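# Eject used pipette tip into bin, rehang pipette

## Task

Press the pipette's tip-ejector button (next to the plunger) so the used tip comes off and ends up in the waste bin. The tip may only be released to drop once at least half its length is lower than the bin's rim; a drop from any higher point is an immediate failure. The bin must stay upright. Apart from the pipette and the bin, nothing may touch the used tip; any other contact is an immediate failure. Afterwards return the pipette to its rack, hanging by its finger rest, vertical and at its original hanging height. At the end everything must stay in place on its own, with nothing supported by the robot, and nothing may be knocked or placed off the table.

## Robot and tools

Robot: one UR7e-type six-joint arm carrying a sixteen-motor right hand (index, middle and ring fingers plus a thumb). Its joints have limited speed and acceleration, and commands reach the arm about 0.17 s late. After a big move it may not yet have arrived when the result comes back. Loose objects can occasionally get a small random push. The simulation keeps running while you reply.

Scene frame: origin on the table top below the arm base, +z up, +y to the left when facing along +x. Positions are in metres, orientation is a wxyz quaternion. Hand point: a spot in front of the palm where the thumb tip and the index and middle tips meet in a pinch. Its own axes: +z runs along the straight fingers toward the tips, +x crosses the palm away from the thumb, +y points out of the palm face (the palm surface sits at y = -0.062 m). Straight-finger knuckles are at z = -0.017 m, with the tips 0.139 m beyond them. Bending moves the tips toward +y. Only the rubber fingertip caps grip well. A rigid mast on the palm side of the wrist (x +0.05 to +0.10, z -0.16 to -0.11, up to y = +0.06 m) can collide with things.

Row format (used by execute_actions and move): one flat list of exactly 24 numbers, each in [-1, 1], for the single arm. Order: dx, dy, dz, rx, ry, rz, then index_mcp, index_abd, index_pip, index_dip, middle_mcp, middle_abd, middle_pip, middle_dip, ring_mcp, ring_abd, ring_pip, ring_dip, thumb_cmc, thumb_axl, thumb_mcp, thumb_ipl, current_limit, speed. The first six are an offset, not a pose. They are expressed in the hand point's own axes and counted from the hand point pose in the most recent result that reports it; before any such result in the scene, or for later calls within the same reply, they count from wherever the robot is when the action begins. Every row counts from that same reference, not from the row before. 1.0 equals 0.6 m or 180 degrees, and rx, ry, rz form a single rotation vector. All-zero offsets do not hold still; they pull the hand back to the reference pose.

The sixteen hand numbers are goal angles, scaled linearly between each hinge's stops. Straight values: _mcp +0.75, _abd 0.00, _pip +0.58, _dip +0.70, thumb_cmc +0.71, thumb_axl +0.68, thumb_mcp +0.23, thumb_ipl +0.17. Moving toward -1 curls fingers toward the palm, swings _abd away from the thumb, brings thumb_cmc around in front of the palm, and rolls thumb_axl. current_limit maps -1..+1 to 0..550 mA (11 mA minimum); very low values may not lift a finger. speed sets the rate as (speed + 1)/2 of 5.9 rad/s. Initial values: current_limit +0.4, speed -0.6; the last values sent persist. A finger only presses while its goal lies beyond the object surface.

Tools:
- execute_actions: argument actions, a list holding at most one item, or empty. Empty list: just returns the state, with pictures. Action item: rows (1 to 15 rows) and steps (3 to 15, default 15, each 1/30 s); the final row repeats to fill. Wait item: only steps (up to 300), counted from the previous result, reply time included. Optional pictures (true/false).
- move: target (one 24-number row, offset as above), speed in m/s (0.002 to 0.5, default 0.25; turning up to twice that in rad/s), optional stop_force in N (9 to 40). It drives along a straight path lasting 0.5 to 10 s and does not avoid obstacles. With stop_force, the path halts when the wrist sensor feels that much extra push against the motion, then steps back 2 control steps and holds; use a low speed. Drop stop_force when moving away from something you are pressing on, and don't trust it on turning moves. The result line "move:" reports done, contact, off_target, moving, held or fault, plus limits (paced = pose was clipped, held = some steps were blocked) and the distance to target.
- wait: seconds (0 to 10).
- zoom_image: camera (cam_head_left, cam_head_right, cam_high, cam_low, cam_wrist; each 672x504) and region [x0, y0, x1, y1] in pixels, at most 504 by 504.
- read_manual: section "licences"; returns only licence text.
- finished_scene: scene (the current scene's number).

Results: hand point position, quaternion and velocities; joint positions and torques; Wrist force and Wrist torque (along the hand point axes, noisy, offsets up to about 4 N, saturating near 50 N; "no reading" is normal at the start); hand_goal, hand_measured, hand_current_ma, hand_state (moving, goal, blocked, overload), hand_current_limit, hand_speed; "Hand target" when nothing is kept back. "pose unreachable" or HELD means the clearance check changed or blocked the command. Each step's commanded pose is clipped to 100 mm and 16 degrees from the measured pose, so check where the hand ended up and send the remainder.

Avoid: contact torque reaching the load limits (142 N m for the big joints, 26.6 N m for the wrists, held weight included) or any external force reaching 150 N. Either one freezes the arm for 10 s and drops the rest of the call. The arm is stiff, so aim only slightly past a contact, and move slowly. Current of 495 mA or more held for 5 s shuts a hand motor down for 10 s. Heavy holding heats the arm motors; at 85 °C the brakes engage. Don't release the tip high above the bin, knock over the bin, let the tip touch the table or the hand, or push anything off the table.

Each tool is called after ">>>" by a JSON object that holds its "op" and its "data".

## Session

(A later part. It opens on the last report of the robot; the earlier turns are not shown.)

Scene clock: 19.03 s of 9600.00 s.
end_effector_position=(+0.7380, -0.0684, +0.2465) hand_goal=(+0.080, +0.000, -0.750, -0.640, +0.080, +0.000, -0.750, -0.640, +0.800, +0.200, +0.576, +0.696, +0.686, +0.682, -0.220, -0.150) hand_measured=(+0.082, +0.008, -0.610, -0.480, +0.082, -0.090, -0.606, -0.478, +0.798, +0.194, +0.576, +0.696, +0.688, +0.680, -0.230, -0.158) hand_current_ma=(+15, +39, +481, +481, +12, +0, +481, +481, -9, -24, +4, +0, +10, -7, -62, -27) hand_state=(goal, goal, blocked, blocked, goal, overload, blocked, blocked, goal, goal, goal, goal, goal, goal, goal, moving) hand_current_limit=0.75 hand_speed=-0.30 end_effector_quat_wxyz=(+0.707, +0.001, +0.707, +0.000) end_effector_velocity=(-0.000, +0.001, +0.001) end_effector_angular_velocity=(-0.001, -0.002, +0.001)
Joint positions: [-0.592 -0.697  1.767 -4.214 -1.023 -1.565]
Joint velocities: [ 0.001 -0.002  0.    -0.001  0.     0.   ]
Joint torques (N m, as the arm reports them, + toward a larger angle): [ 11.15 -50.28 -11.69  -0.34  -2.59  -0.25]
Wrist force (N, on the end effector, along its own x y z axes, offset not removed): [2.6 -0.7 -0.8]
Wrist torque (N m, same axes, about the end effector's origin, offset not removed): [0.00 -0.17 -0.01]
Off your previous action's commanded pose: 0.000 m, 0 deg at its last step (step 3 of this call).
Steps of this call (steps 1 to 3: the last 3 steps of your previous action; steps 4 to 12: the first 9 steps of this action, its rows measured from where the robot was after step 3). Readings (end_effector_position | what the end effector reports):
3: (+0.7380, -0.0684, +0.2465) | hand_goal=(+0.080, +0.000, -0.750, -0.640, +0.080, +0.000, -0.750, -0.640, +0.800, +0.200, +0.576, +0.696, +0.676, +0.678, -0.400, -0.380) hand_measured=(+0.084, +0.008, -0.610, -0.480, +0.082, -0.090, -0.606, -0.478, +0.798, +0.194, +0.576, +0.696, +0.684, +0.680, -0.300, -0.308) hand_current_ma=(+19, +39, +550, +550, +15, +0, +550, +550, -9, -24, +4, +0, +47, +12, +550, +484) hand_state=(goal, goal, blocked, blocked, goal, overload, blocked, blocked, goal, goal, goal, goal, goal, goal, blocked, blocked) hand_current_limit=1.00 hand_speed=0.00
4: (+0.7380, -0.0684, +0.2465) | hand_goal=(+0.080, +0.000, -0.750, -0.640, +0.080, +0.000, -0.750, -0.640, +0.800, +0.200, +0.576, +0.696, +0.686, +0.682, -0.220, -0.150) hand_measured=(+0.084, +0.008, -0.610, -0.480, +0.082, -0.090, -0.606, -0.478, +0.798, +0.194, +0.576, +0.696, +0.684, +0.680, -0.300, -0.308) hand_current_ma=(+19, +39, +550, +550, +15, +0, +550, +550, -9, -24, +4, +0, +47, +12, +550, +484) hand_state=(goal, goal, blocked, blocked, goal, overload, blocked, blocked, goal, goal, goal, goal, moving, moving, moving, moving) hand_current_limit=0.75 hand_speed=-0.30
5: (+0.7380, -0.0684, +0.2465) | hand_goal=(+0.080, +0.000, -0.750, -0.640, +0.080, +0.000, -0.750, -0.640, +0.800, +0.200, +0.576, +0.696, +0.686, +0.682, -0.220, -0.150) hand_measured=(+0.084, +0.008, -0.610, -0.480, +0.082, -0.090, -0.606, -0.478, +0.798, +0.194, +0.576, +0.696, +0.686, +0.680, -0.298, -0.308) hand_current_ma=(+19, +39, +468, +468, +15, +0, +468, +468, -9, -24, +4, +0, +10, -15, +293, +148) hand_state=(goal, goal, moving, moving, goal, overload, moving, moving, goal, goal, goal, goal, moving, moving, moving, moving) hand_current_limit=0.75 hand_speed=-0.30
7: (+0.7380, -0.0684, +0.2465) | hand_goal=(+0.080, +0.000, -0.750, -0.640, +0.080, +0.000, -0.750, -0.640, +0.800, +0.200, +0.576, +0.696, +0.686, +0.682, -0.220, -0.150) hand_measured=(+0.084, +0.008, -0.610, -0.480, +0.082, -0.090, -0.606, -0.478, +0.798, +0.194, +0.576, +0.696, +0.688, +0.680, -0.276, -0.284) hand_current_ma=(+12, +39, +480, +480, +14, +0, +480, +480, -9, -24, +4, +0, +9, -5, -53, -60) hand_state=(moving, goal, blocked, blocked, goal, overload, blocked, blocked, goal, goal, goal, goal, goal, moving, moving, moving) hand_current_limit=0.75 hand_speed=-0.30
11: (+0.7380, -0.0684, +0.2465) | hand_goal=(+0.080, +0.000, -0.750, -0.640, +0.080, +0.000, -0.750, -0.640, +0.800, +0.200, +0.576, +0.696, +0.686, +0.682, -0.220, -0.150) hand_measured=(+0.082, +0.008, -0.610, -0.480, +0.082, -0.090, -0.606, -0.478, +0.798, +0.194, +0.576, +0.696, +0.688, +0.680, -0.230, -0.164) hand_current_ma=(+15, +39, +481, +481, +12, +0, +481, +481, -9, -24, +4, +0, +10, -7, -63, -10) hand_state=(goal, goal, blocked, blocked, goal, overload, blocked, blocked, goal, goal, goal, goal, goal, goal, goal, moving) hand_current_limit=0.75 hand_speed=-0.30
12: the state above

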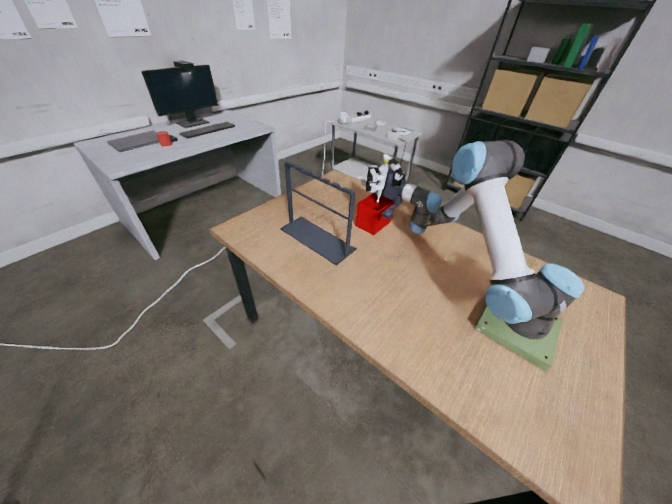

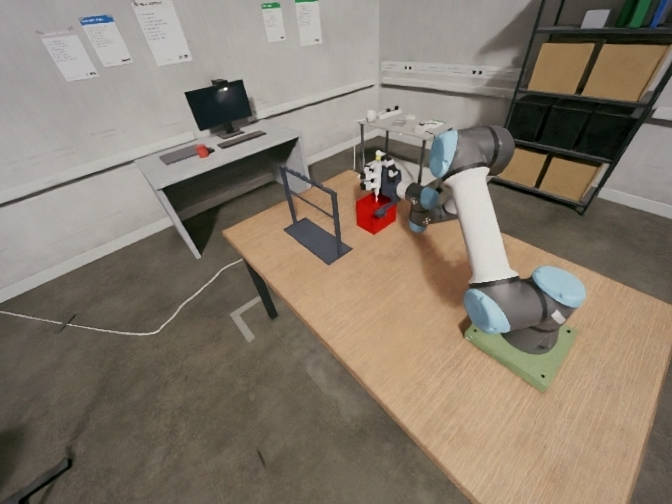

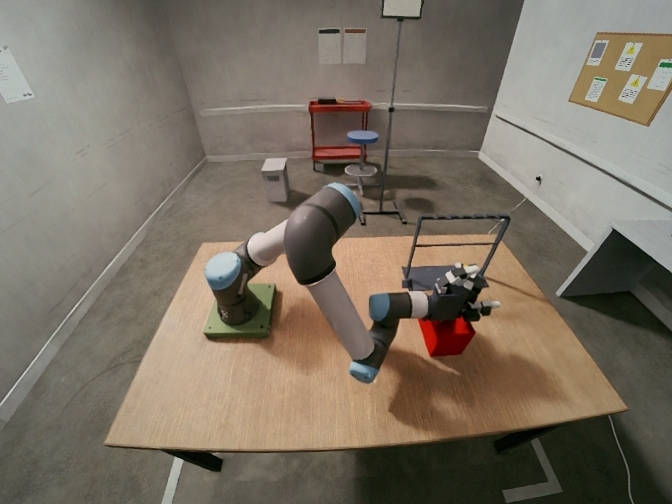

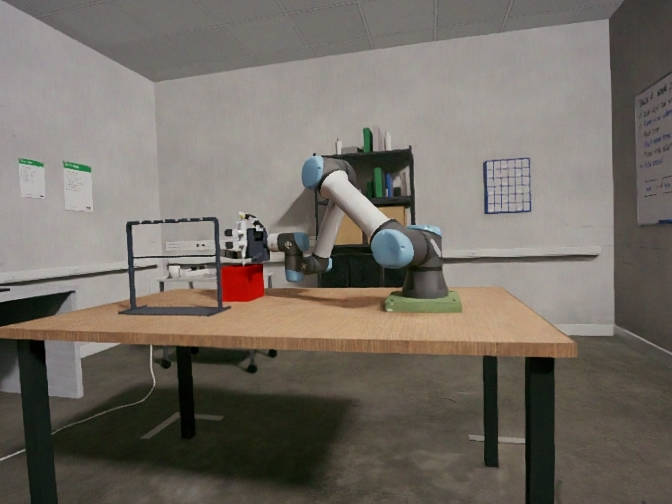

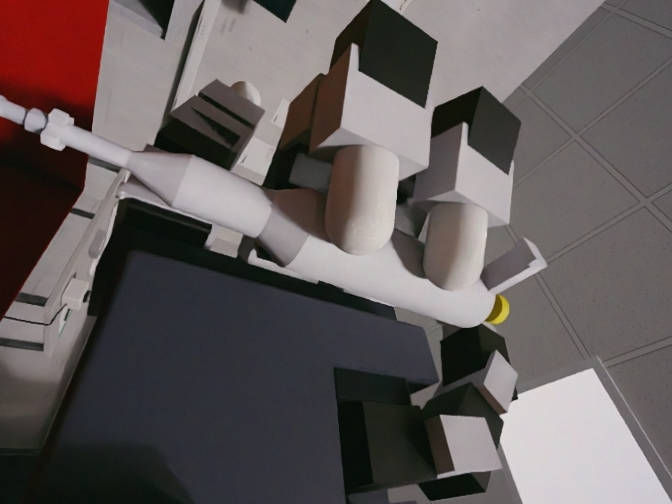

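Ejected. Return.

>>> {"op": "move", "data": {"target": [-0.045,0,0,0,0,0,0.08,0,-0.75,-0.64,0.08,0,-0.75,-0.64,0.8,0.2,0.576,0.696,0.8,0.678,0.226,0.168,0.75,-0.3], "speed": 0.08}}

>>> {"op": "move", "data": {"target": [0.016,0.32,0.0185,0,0,0,0.08,0,-0.75,-0.64,0.08,0,-0.75,-0.64,0.8,0.2,0.576,0.696,0.8,0.678,0.226,0.168,0.75,-0.3], "speed": 0.2}}

>>> {"op": "move", "data": {"target": [0,0.098,0,0,0,0,0.08,0,-0.75,-0.64,0.08,0,-0.75,-0.64,0.8,0.2,0.576,0.696,0.8,0.678,0.226,0.168,0.75,-0.3], "speed": 0.06}}

>>> {"op": "zoom_image", "data": {"camera": "cam_low", "region": [175, 195, 235, 255]}}

>>> {"op": "zoom_image", "data": {"camera": "cam_head_left", "region": [315, 160, 375, 220]}}

Scene clock: 20.17 s of 9600.00 s.
end_effector_position=(+0.7380, -0.0684, +0.2731) hand_goal=(+0.080, +0.000, -0.750, -0.640, +0.080, +0.000, -0.750, -0.640, +0.800, +0.200, +0.576, +0.696, +0.800, +0.678, +0.226, +0.168) hand_measured=(+0.082, +0.008, -0.610, -0.480, +0.082, -0.090, -0.606, -0.478, +0.798, +0.194, +0.576, +0.696, +0.800, +0.680, +0.224, +0.166) hand_current_ma=(+15, +39, +481, +481, +12, +0, +481, +481, -9, -24, +4, +0, -4, +8, -15, -14) hand_state=(goal, goal, blocked, blocked, goal, overload, blocked, blocked, goal, goal, goal, goal, goal, goal, goal, goal) hand_current_limit=0.75 hand_speed=-0.30 end_effector_quat_wxyz=(+0.707, +0.001, +0.707, +0.000) end_effector_velocity=(+0.000, +0.000, +0.003) end_effector_angular_velocity=(+0.000, +0.000, +0.000)
Joint positions: [-0.592 -0.752  1.777 -4.168 -1.023 -1.565]
Joint velocities: [ 0.001 -0.007  0.001  0.006 -0.     0.   ]
Joint torques (N m, as the arm reports them, + toward a larger angle): [ -9.03 -52.29  -4.05   0.1    2.2   -1.51]
Wrist force (N, on the end effector, along its own x y z axes, offset not removed): [2.1 0.2 -0.7]
Wrist torque (N m, same axes, about the end effector's origin, offset not removed): [0.15 -0.15 0.03]
Hand target: +0.738, -0.068, +0.273; +0.707, +0.001, +0.707, +0.000
Off your previous action's commanded pose: 0.000 m, 0 deg at its last step (step 3 of this call).
Off the commanded pose: 0.000 m, 0 deg.
Kept back: nothing.
move: done

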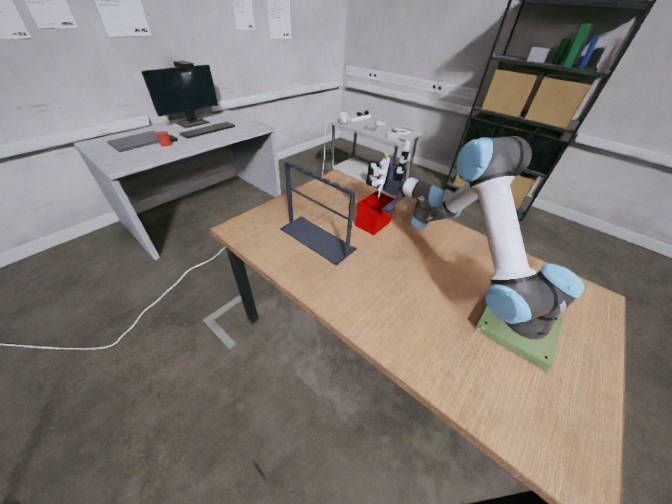

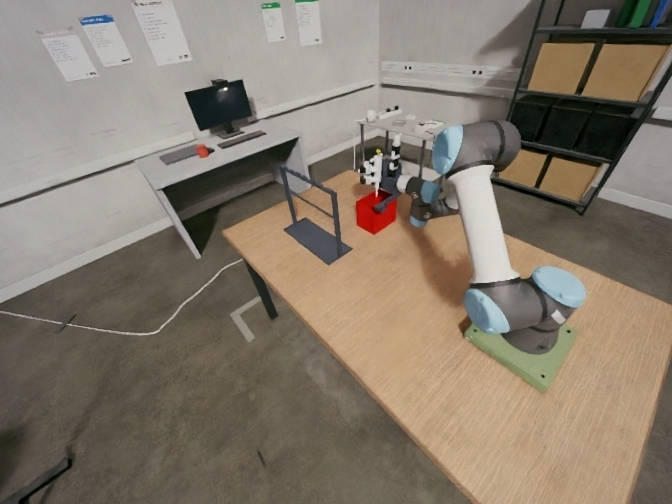

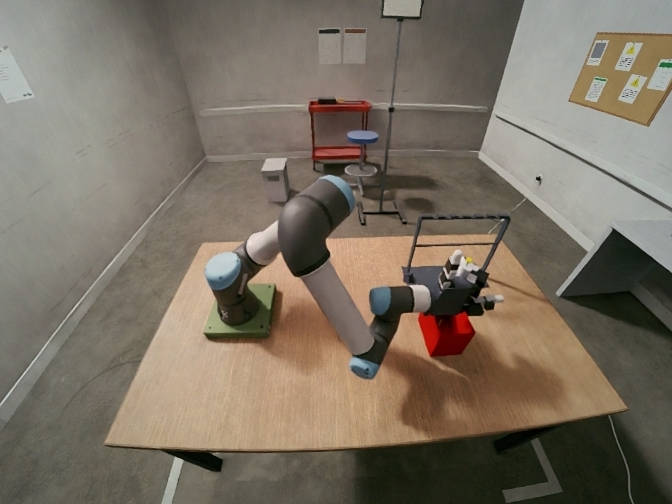

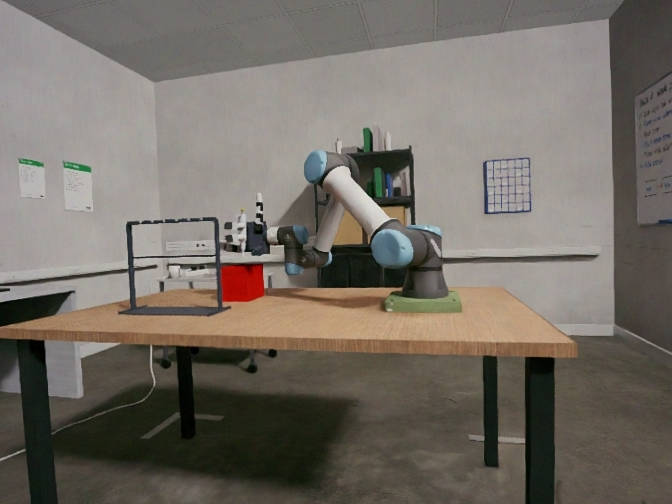

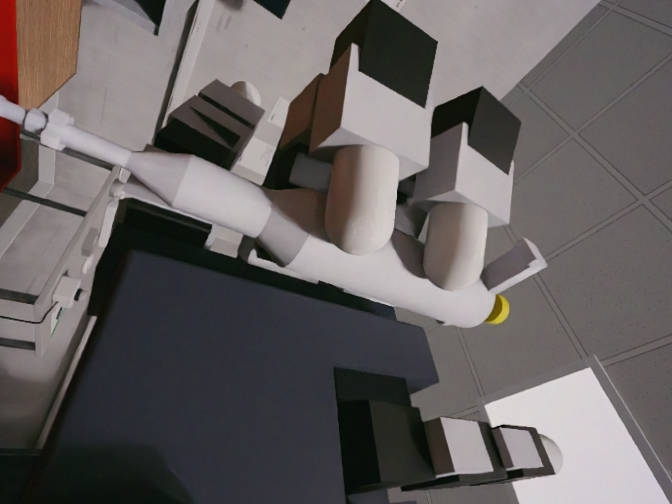

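Scene clock: 21.80 s of 9600.00 s.
end_effector_position=(+0.7490, +0.1233, +0.2636) hand_goal=(+0.080, +0.000, -0.750, -0.640, +0.080, +0.000, -0.750, -0.640, +0.800, +0.200, +0.576, +0.696, +0.800, +0.678, +0.226, +0.168) hand_measured=(+0.082, +0.008, -0.610, -0.480, +0.082, -0.090, -0.606, -0.478, +0.798, +0.194, +0.576, +0.696, +0.800, +0.680, +0.224, +0.166) hand_current_ma=(+15, +39, +481, +481, +11, +0, +481, +481, -8, -24, +4, +0, +0, +8, -15, -14) hand_state=(goal, goal, blocked, blocked, goal, overload, blocked, blocked, goal, goal, goal, goal, goal, goal, goal, goal) hand_current_limit=0.75 hand_speed=-0.30 end_effector_quat_wxyz=(+0.707, +0.001, +0.707, +0.000) end_effector_velocity=(+0.001, +0.002, +0.000) end_effector_angular_velocity=(+0.000, -0.000, -0.001)
Joint positions: [-0.23  -0.747  1.808 -4.204 -1.384 -1.566]
Joint velocities: [ 0.005  0.    -0.003  0.002 -0.005  0.   ]
Joint torques (N m, as the arm reports them, + toward a larger angle): [ 12.24 -34.09 -25.41  -0.19  -2.55   1.72]
Wrist force (N, on the end effector, along its own x y z axes, offset not removed): [2.6 -0.7 -1.5]
Wrist torque (N m, same axes, about the end effector's origin, offset not removed): [0.06 -0.19 0.01]
Hand target: +0.749, +0.124, +0.264; +0.707, +0.001, +0.707, +0.000
Off the commanded pose: 0.000 m, 0 deg.
Kept back: nothing.
move: done

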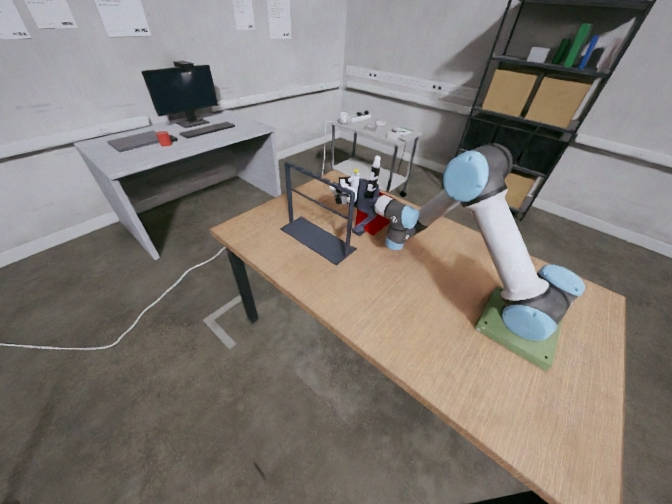

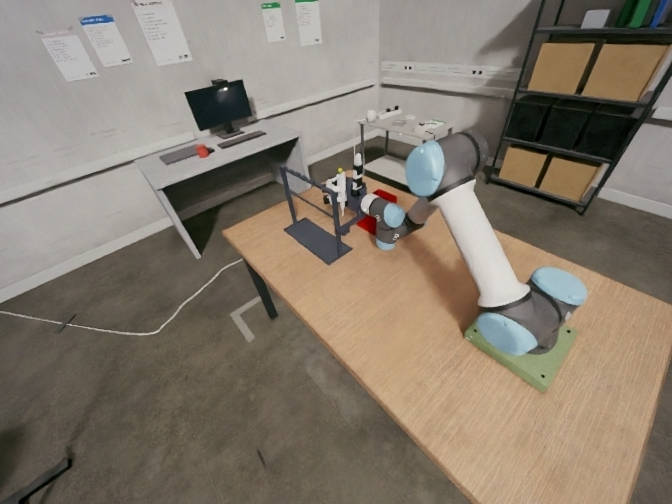

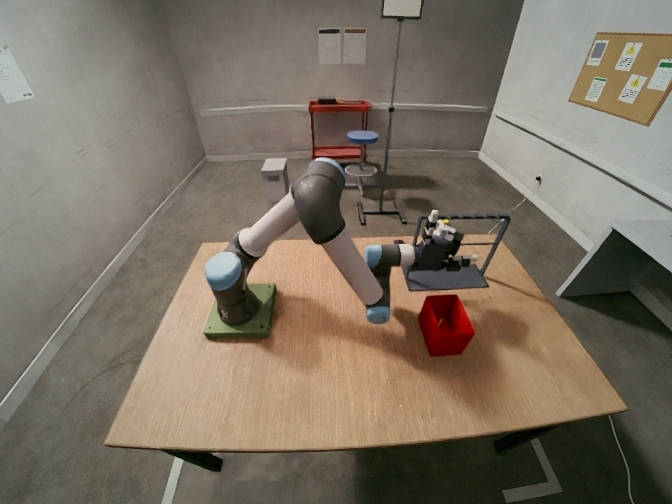

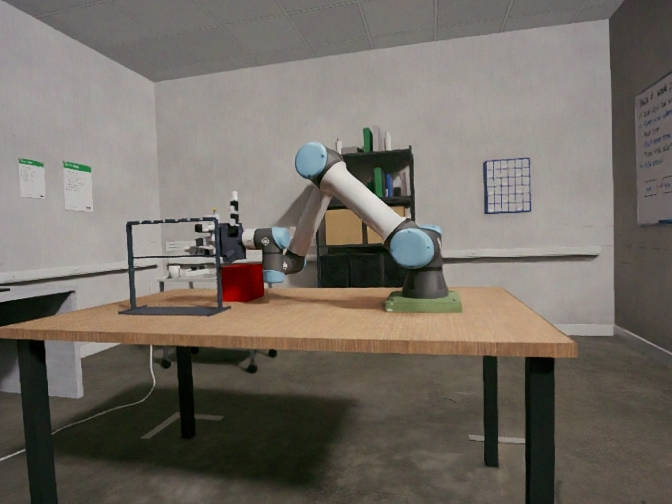

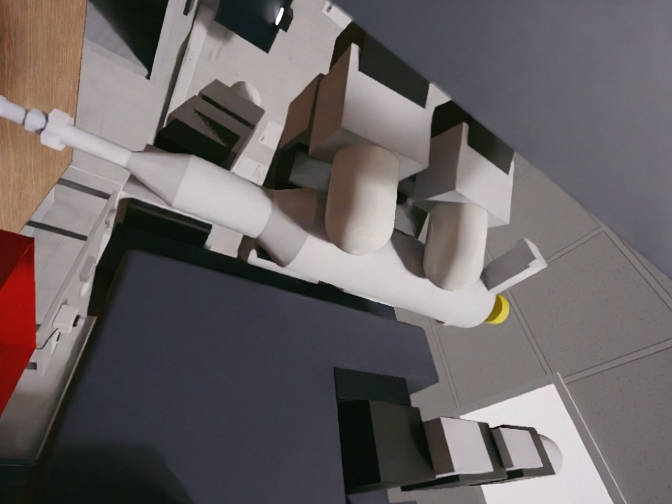

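Scene clock: 23.27 s of 9600.00 s.
end_effector_position=(+0.7490, +0.1818, +0.2636) hand_goal=(+0.080, +0.000, -0.750, -0.640, +0.080, +0.000, -0.750, -0.640, +0.800, +0.200, +0.576, +0.696, +0.800, +0.678, +0.226, +0.168) hand_measured=(+0.082, +0.008, -0.610, -0.480, +0.082, -0.090, -0.606, -0.478, +0.798, +0.194, +0.576, +0.696, +0.800, +0.680, +0.224, +0.166) hand_current_ma=(+15, +39, +481, +481, +11, +0, +481, +481, -8, -24, +4, +0, +0, +8, -15, -14) hand_state=(goal, goal, blocked, blocked, goal, overload, blocked, blocked, goal, goal, goal, goal, goal, goal, goal, goal) hand_current_limit=0.75 hand_speed=-0.30 end_effector_quat_wxyz=(+0.707, +0.001, +0.707, +0.000) end_effector_velocity=(+0.000, +0.003, +0.000) end_effector_angular_velocity=(+0.001, +0.000, -0.000)
Joint positions: [-0.116 -0.738  1.784 -4.189 -1.499 -1.566]
Joint velocities: [ 0.005  0.    -0.001  0.001 -0.005  0.001]
Joint torques (N m, as the arm reports them, + toward a larger angle): [ 13.01 -33.86 -25.23  -0.49  -2.83  -1.46]
Wrist force (N, on the end effector, along its own x y z axes, offset not removed): [1.2 -0.2 -1.2]
Wrist torque (N m, same axes, about the end effector's origin, offset not removed): [0.19 -0.02 -0.08]
Hand target: +0.749, +0.182, +0.264; +0.707, +0.001, +0.707, +0.000
Off the commanded pose: 0.000 m, 0 deg.
Kept back: nothing.
move: done

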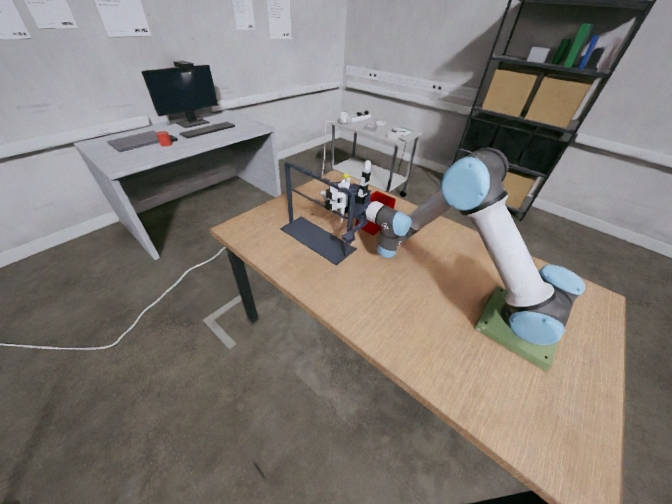

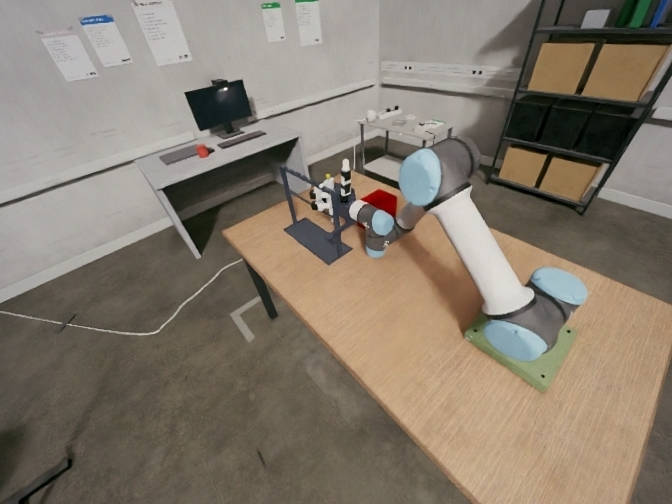

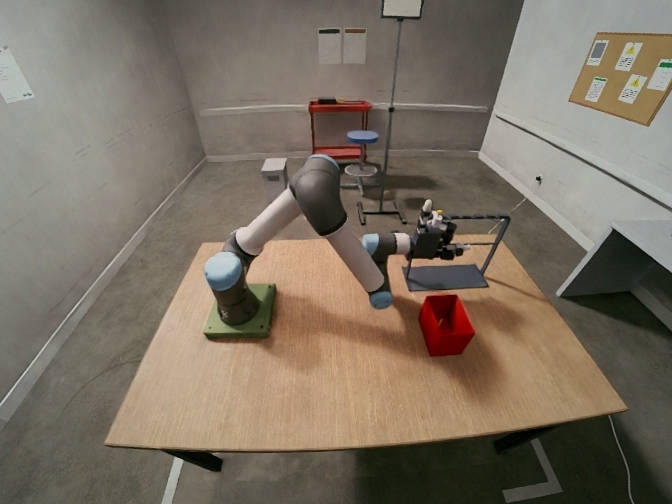

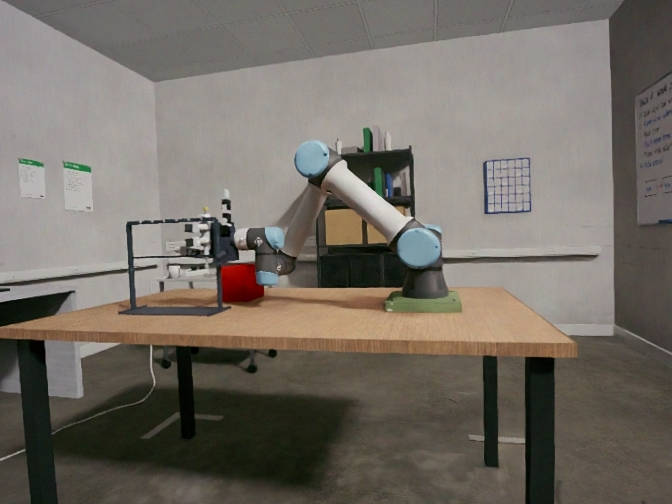

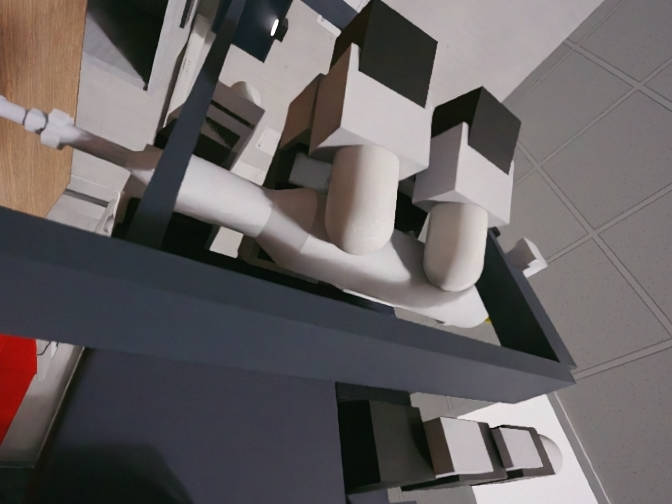

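Region (175, 195, 235, 255) of cam_low's 672x504 image, scaled by 8.400, with more detail than that image has.

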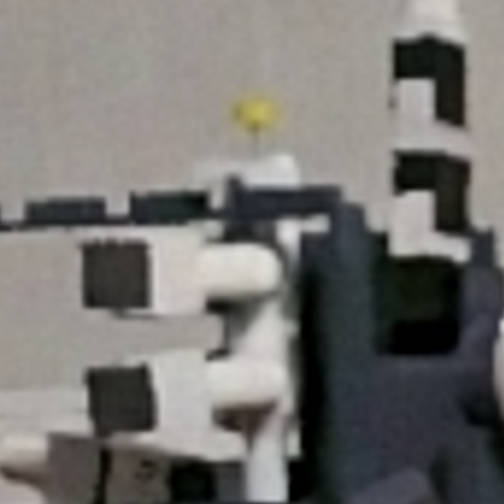

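Region (315, 160, 375, 220) of cam_head_left's 672x504 image, scaled by 8.400, with more detail than that image has.

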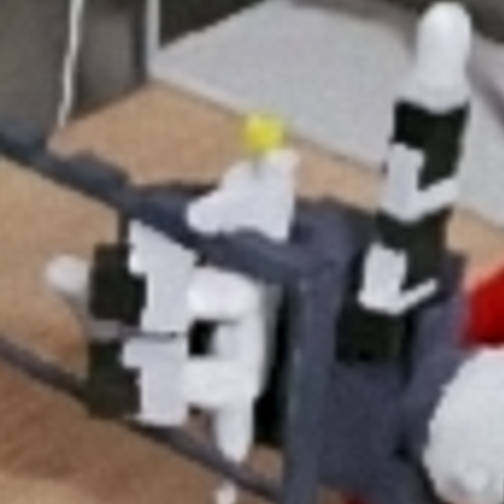

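>>> {"op": "execute_actions", "data": {"actions": []}}

>>> {"op": "move", "data": {"target": [0.021,0,0,0,0,0,0.08,0,-0.75,-0.64,0.08,0,-0.75,-0.64,0.8,0.2,0.576,0.696,0.8,0.678,0.226,0.168,0.75,-0.3], "speed": 0.02}}

>>> {"op": "zoom_image", "data": {"camera": "cam_head_left", "region": [315,160,375,220]}}

>>> {"op": "zoom_image", "data": {"camera": "cam_low", "region": [175,195,235,255]}}

Scene clock: 23.57 s of 9600.00 s.
end_effector_position=(+0.7490, +0.1821, +0.2636) hand_goal=(+0.080, +0.000, -0.750, -0.640, +0.080, +0.000, -0.750, -0.640, +0.800, +0.200, +0.576, +0.696, +0.800, +0.678, +0.226, +0.168) hand_measured=(+0.082, +0.008, -0.610, -0.480, +0.082, -0.090, -0.606, -0.478, +0.798, +0.194, +0.576, +0.696, +0.800, +0.680, +0.224, +0.166) hand_current_ma=(+15, +39, +481, +481, +11, +0, +481, +481, -8, -24, +4, +0, +0, +8, -15, -14) hand_state=(goal, goal, blocked, blocked, goal, overload, blocked, blocked, goal, goal, goal, goal, goal, goal, goal, goal) hand_current_limit=0.75 hand_speed=-0.30 end_effector_quat_wxyz=(+0.707, +0.001, +0.707, +0.000) end_effector_velocity=(+0.000, +0.000, +0.001) end_effector_angular_velocity=(-0.001, -0.002, -0.000)
Joint positions: [-0.115 -0.738  1.784 -4.189 -1.499 -1.566]
Joint velocities: [ 0.    -0.    -0.001 -0.001 -0.001 -0.   ]
Joint torques (N m, as the arm reports them, + toward a larger angle): [ 11.93 -34.49 -25.21  -0.44  -2.82  -1.37]
Wrist force (N, on the end effector, along its own x y z axes, offset not removed): [3.4 -0.7 -2.8]
Wrist torque (N m, same axes, about the end effector's origin, offset not removed): [0.20 -0.27 0.10]
Hand target: +0.749, +0.182, +0.264; +0.707, +0.001, +0.707, +0.000
Off the commanded pose: 0.000 m, 0 deg.
Kept back: nothing.
Steps of this call (steps 1 to 9: nothing new was sent). Readings (end_effector_position | what the end effector reports):
1: (+0.7490, +0.1819, +0.2636) | hand_goal=(+0.080, +0.000, -0.750, -0.640, +0.080, +0.000, -0.750, -0.640, +0.800, +0.200, +0.576, +0.696, +0.800, +0.678, +0.226, +0.168) hand_measured=(+0.082, +0.008, -0.610, -0.480, +0.082, -0.090, -0.606, -0.478, +0.798, +0.194, +0.576, +0.696, +0.800, +0.680, +0.224, +0.166) hand_current_ma=(+15, +39, +481, +481, +11, +0, +481, +481, -8, -24, +4, +0, +0, +8, -15, -14) hand_state=(goal, goal, blocked, blocked, goal, overload, blocked, blocked, goal, goal, goal, goal, goal, goal, goal, goal) hand_current_limit=0.75 hand_speed=-0.30
2: (+0.7490, +0.1819, +0.2636) | hand_goal=(+0.080, +0.000, -0.750, -0.640, +0.080, +0.000, -0.750, -0.640, +0.800, +0.200, +0.576, +0.696, +0.800, +0.678, +0.226, +0.168) hand_measured=(+0.082, +0.008, -0.610, -0.480, +0.082, -0.090, -0.606, -0.478, +0.798, +0.194, +0.576, +0.696, +0.800, +0.680, +0.224, +0.166) hand_current_ma=(+15, +39, +481, +481, +11, +0, +481, +481, -8, -24, +4, +0, +0, +8, -15, -14) hand_state=(goal, goal, blocked, blocked, goal, overload, blocked, blocked, goal, goal, goal, goal, goal, goal, goal, goal) hand_current_limit=0.75 hand_speed=-0.30
4: (+0.7490, +0.1820, +0.2636) | hand_goal=(+0.080, +0.000, -0.750, -0.640, +0.080, +0.000, -0.750, -0.640, +0.800, +0.200, +0.576, +0.696, +0.800, +0.678, +0.226, +0.168) hand_measured=(+0.082, +0.008, -0.610, -0.480, +0.082, -0.090, -0.606, -0.478, +0.798, +0.194, +0.576, +0.696, +0.800, +0.680, +0.224, +0.166) hand_current_ma=(+15, +39, +481, +481, +11, +0, +481, +481, -8, -24, +4, +0, +0, +8, -15, -14) hand_state=(goal, goal, blocked, blocked, goal, overload, blocked, blocked, goal, goal, goal, goal, goal, goal, goal, goal) hand_current_limit=0.75 hand_speed=-0.30
8: (+0.7490, +0.1821, +0.2636) | hand_goal=(+0.080, +0.000, -0.750, -0.640, +0.080, +0.000, -0.750, -0.640, +0.800, +0.200, +0.576, +0.696, +0.800, +0.678, +0.226, +0.168) hand_measured=(+0.082, +0.008, -0.610, -0.480, +0.082, -0.090, -0.606, -0.478, +0.798, +0.194, +0.576, +0.696, +0.800, +0.680, +0.224, +0.166) hand_current_ma=(+15, +39, +481, +481, +11, +0, +481, +481, -8, -24, +4, +0, +0, +8, -15, -14) hand_state=(goal, goal, blocked, blocked, goal, overload, blocked, blocked, goal, goal, goal, goal, goal, goal, goal, goal) hand_current_limit=0.75 hand_speed=-0.30
9: the state above

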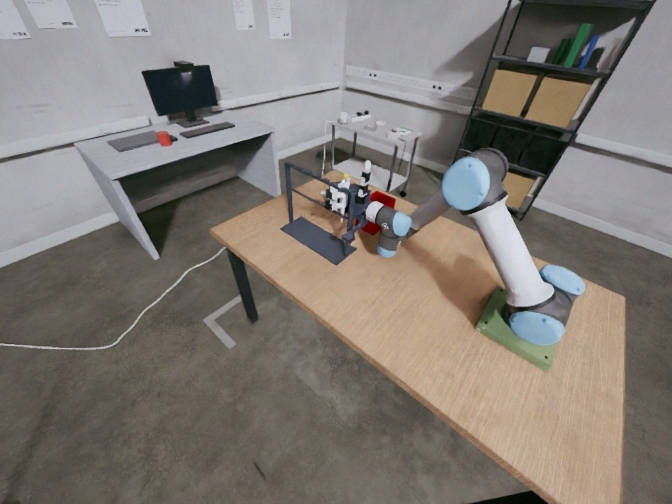

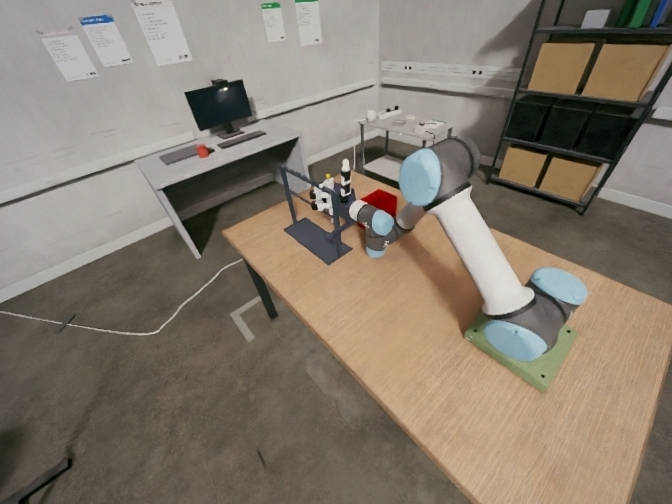

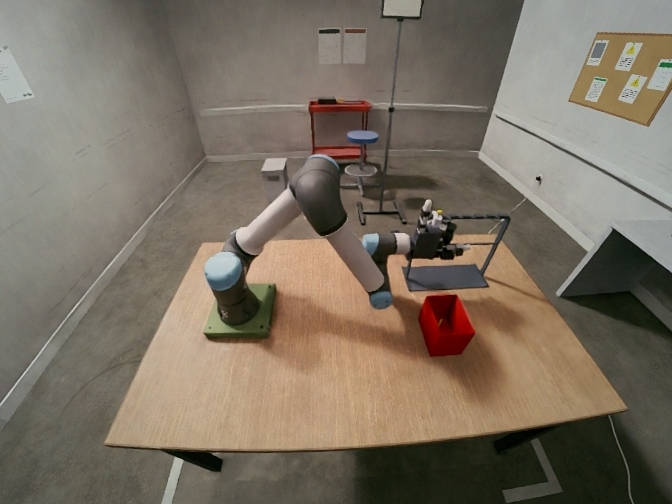

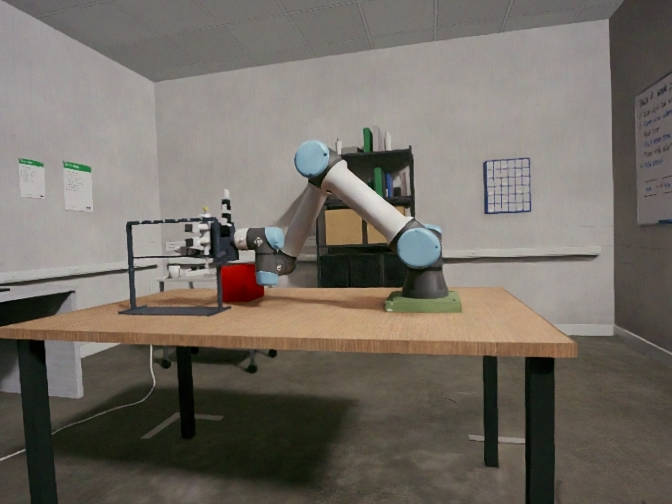

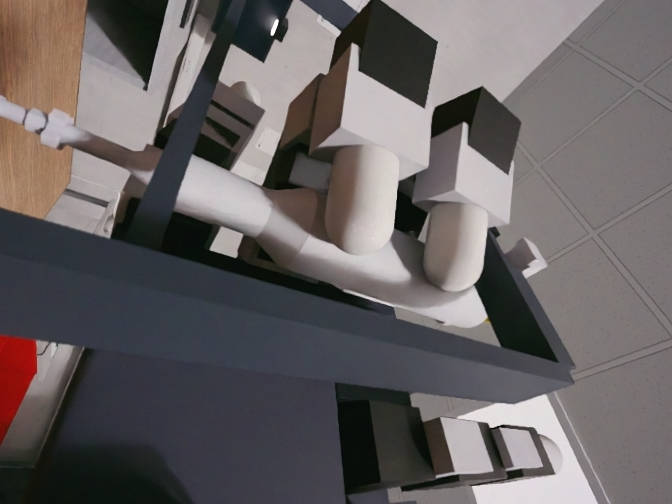

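Scene clock: 24.50 s of 9600.00 s.
end_effector_position=(+0.7490, +0.1821, +0.2514) hand_goal=(+0.080, +0.000, -0.750, -0.640, +0.080, +0.000, -0.750, -0.640, +0.800, +0.200, +0.576, +0.696, +0.800, +0.678, +0.226, +0.168) hand_measured=(+0.082, +0.008, -0.610, -0.480, +0.082, -0.090, -0.606, -0.478, +0.798, +0.194, +0.576, +0.696, +0.800, +0.680, +0.224, +0.166) hand_current_ma=(+15, +39, +481, +481, +11, +0, +481, +481, -8, -24, +4, +0, +0, +8, -15, -14) hand_state=(goal, goal, blocked, blocked, goal, overload, blocked, blocked, goal, goal, goal, goal, goal, goal, goal, goal) hand_current_limit=0.75 hand_speed=-0.30 end_effector_quat_wxyz=(+0.707, +0.001, +0.707, +0.000) end_effector_velocity=(-0.000, +0.001, -0.002) end_effector_angular_velocity=(-0.001, -0.000, +0.001)
Joint positions: [-0.115 -0.713  1.779 -4.21  -1.499 -1.566]
Joint velocities: [ 0.001  0.005 -0.001 -0.005  0.    -0.001]
Joint torques (N m, as the arm reports them, + toward a larger angle): [ 12.25 -33.93 -24.6   -4.39  -2.76  -1.31]
Wrist force (N, on the end effector, along its own x y z axes, offset not removed): [1.0 0.1 -0.9]
Wrist torque (N m, same axes, about the end effector's origin, offset not removed): [0.16 -0.03 -0.06]
Hand target: +0.749, +0.182, +0.251; +0.707, +0.001, +0.707, +0.000
Off the commanded pose: 0.000 m, 0 deg.
Kept back: nothing.
move: done

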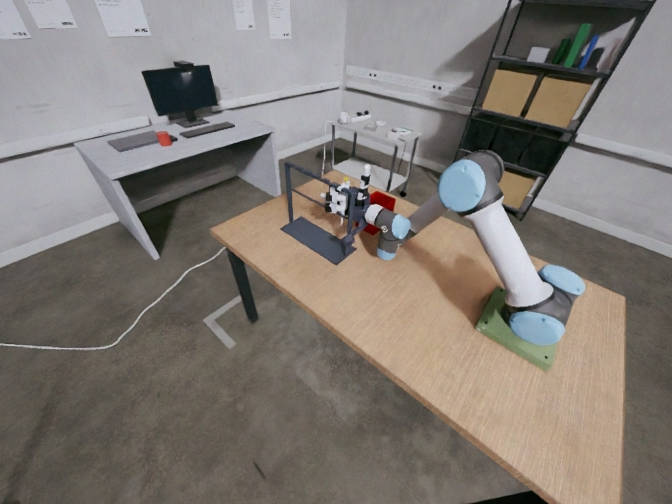

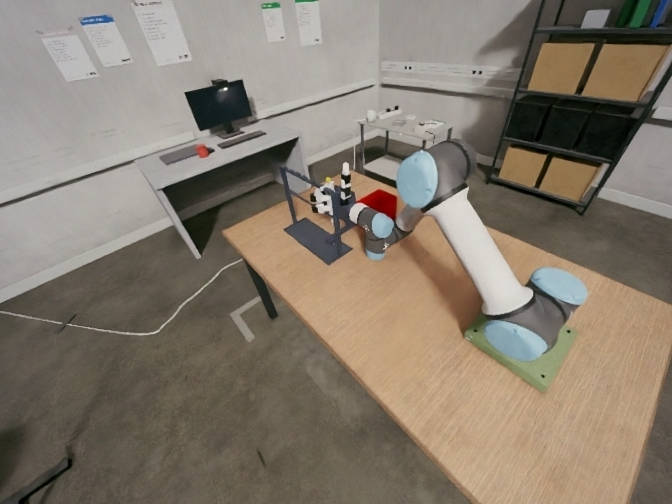

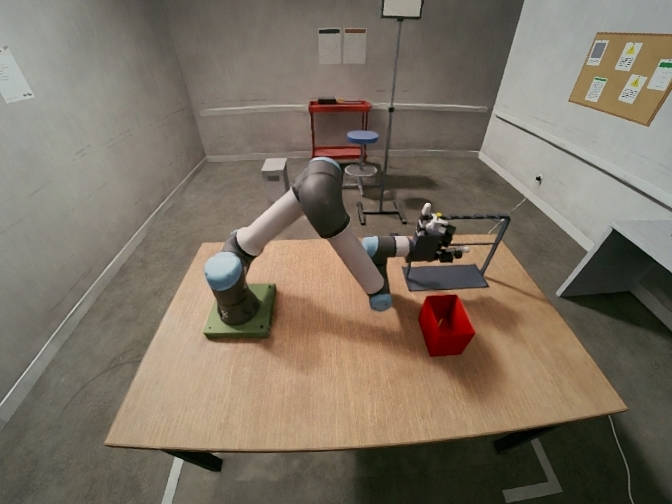

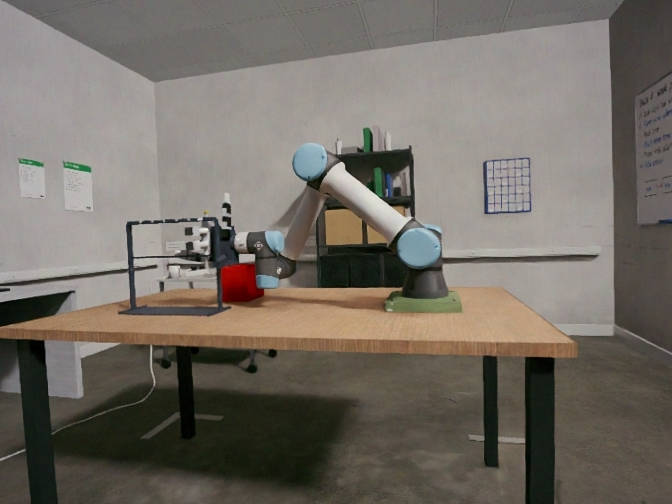

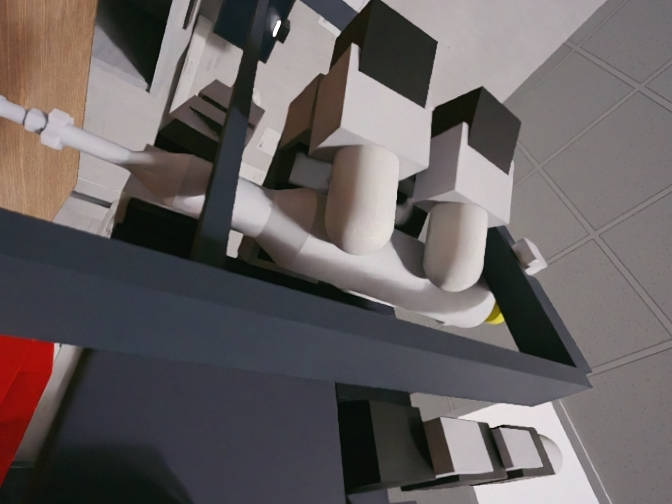

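Region (315, 160, 375, 220) of cam_head_left's 672x504 image, scaled by 8.400, with more detail than that image has.

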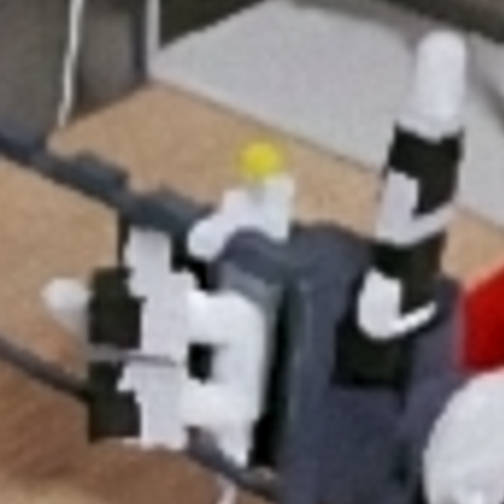

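Region (175, 195, 235, 255) of cam_low's 672x504 image, scaled by 8.400, with more detail than that image has.

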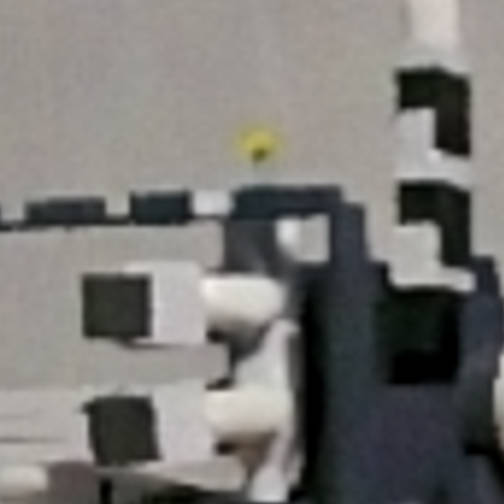

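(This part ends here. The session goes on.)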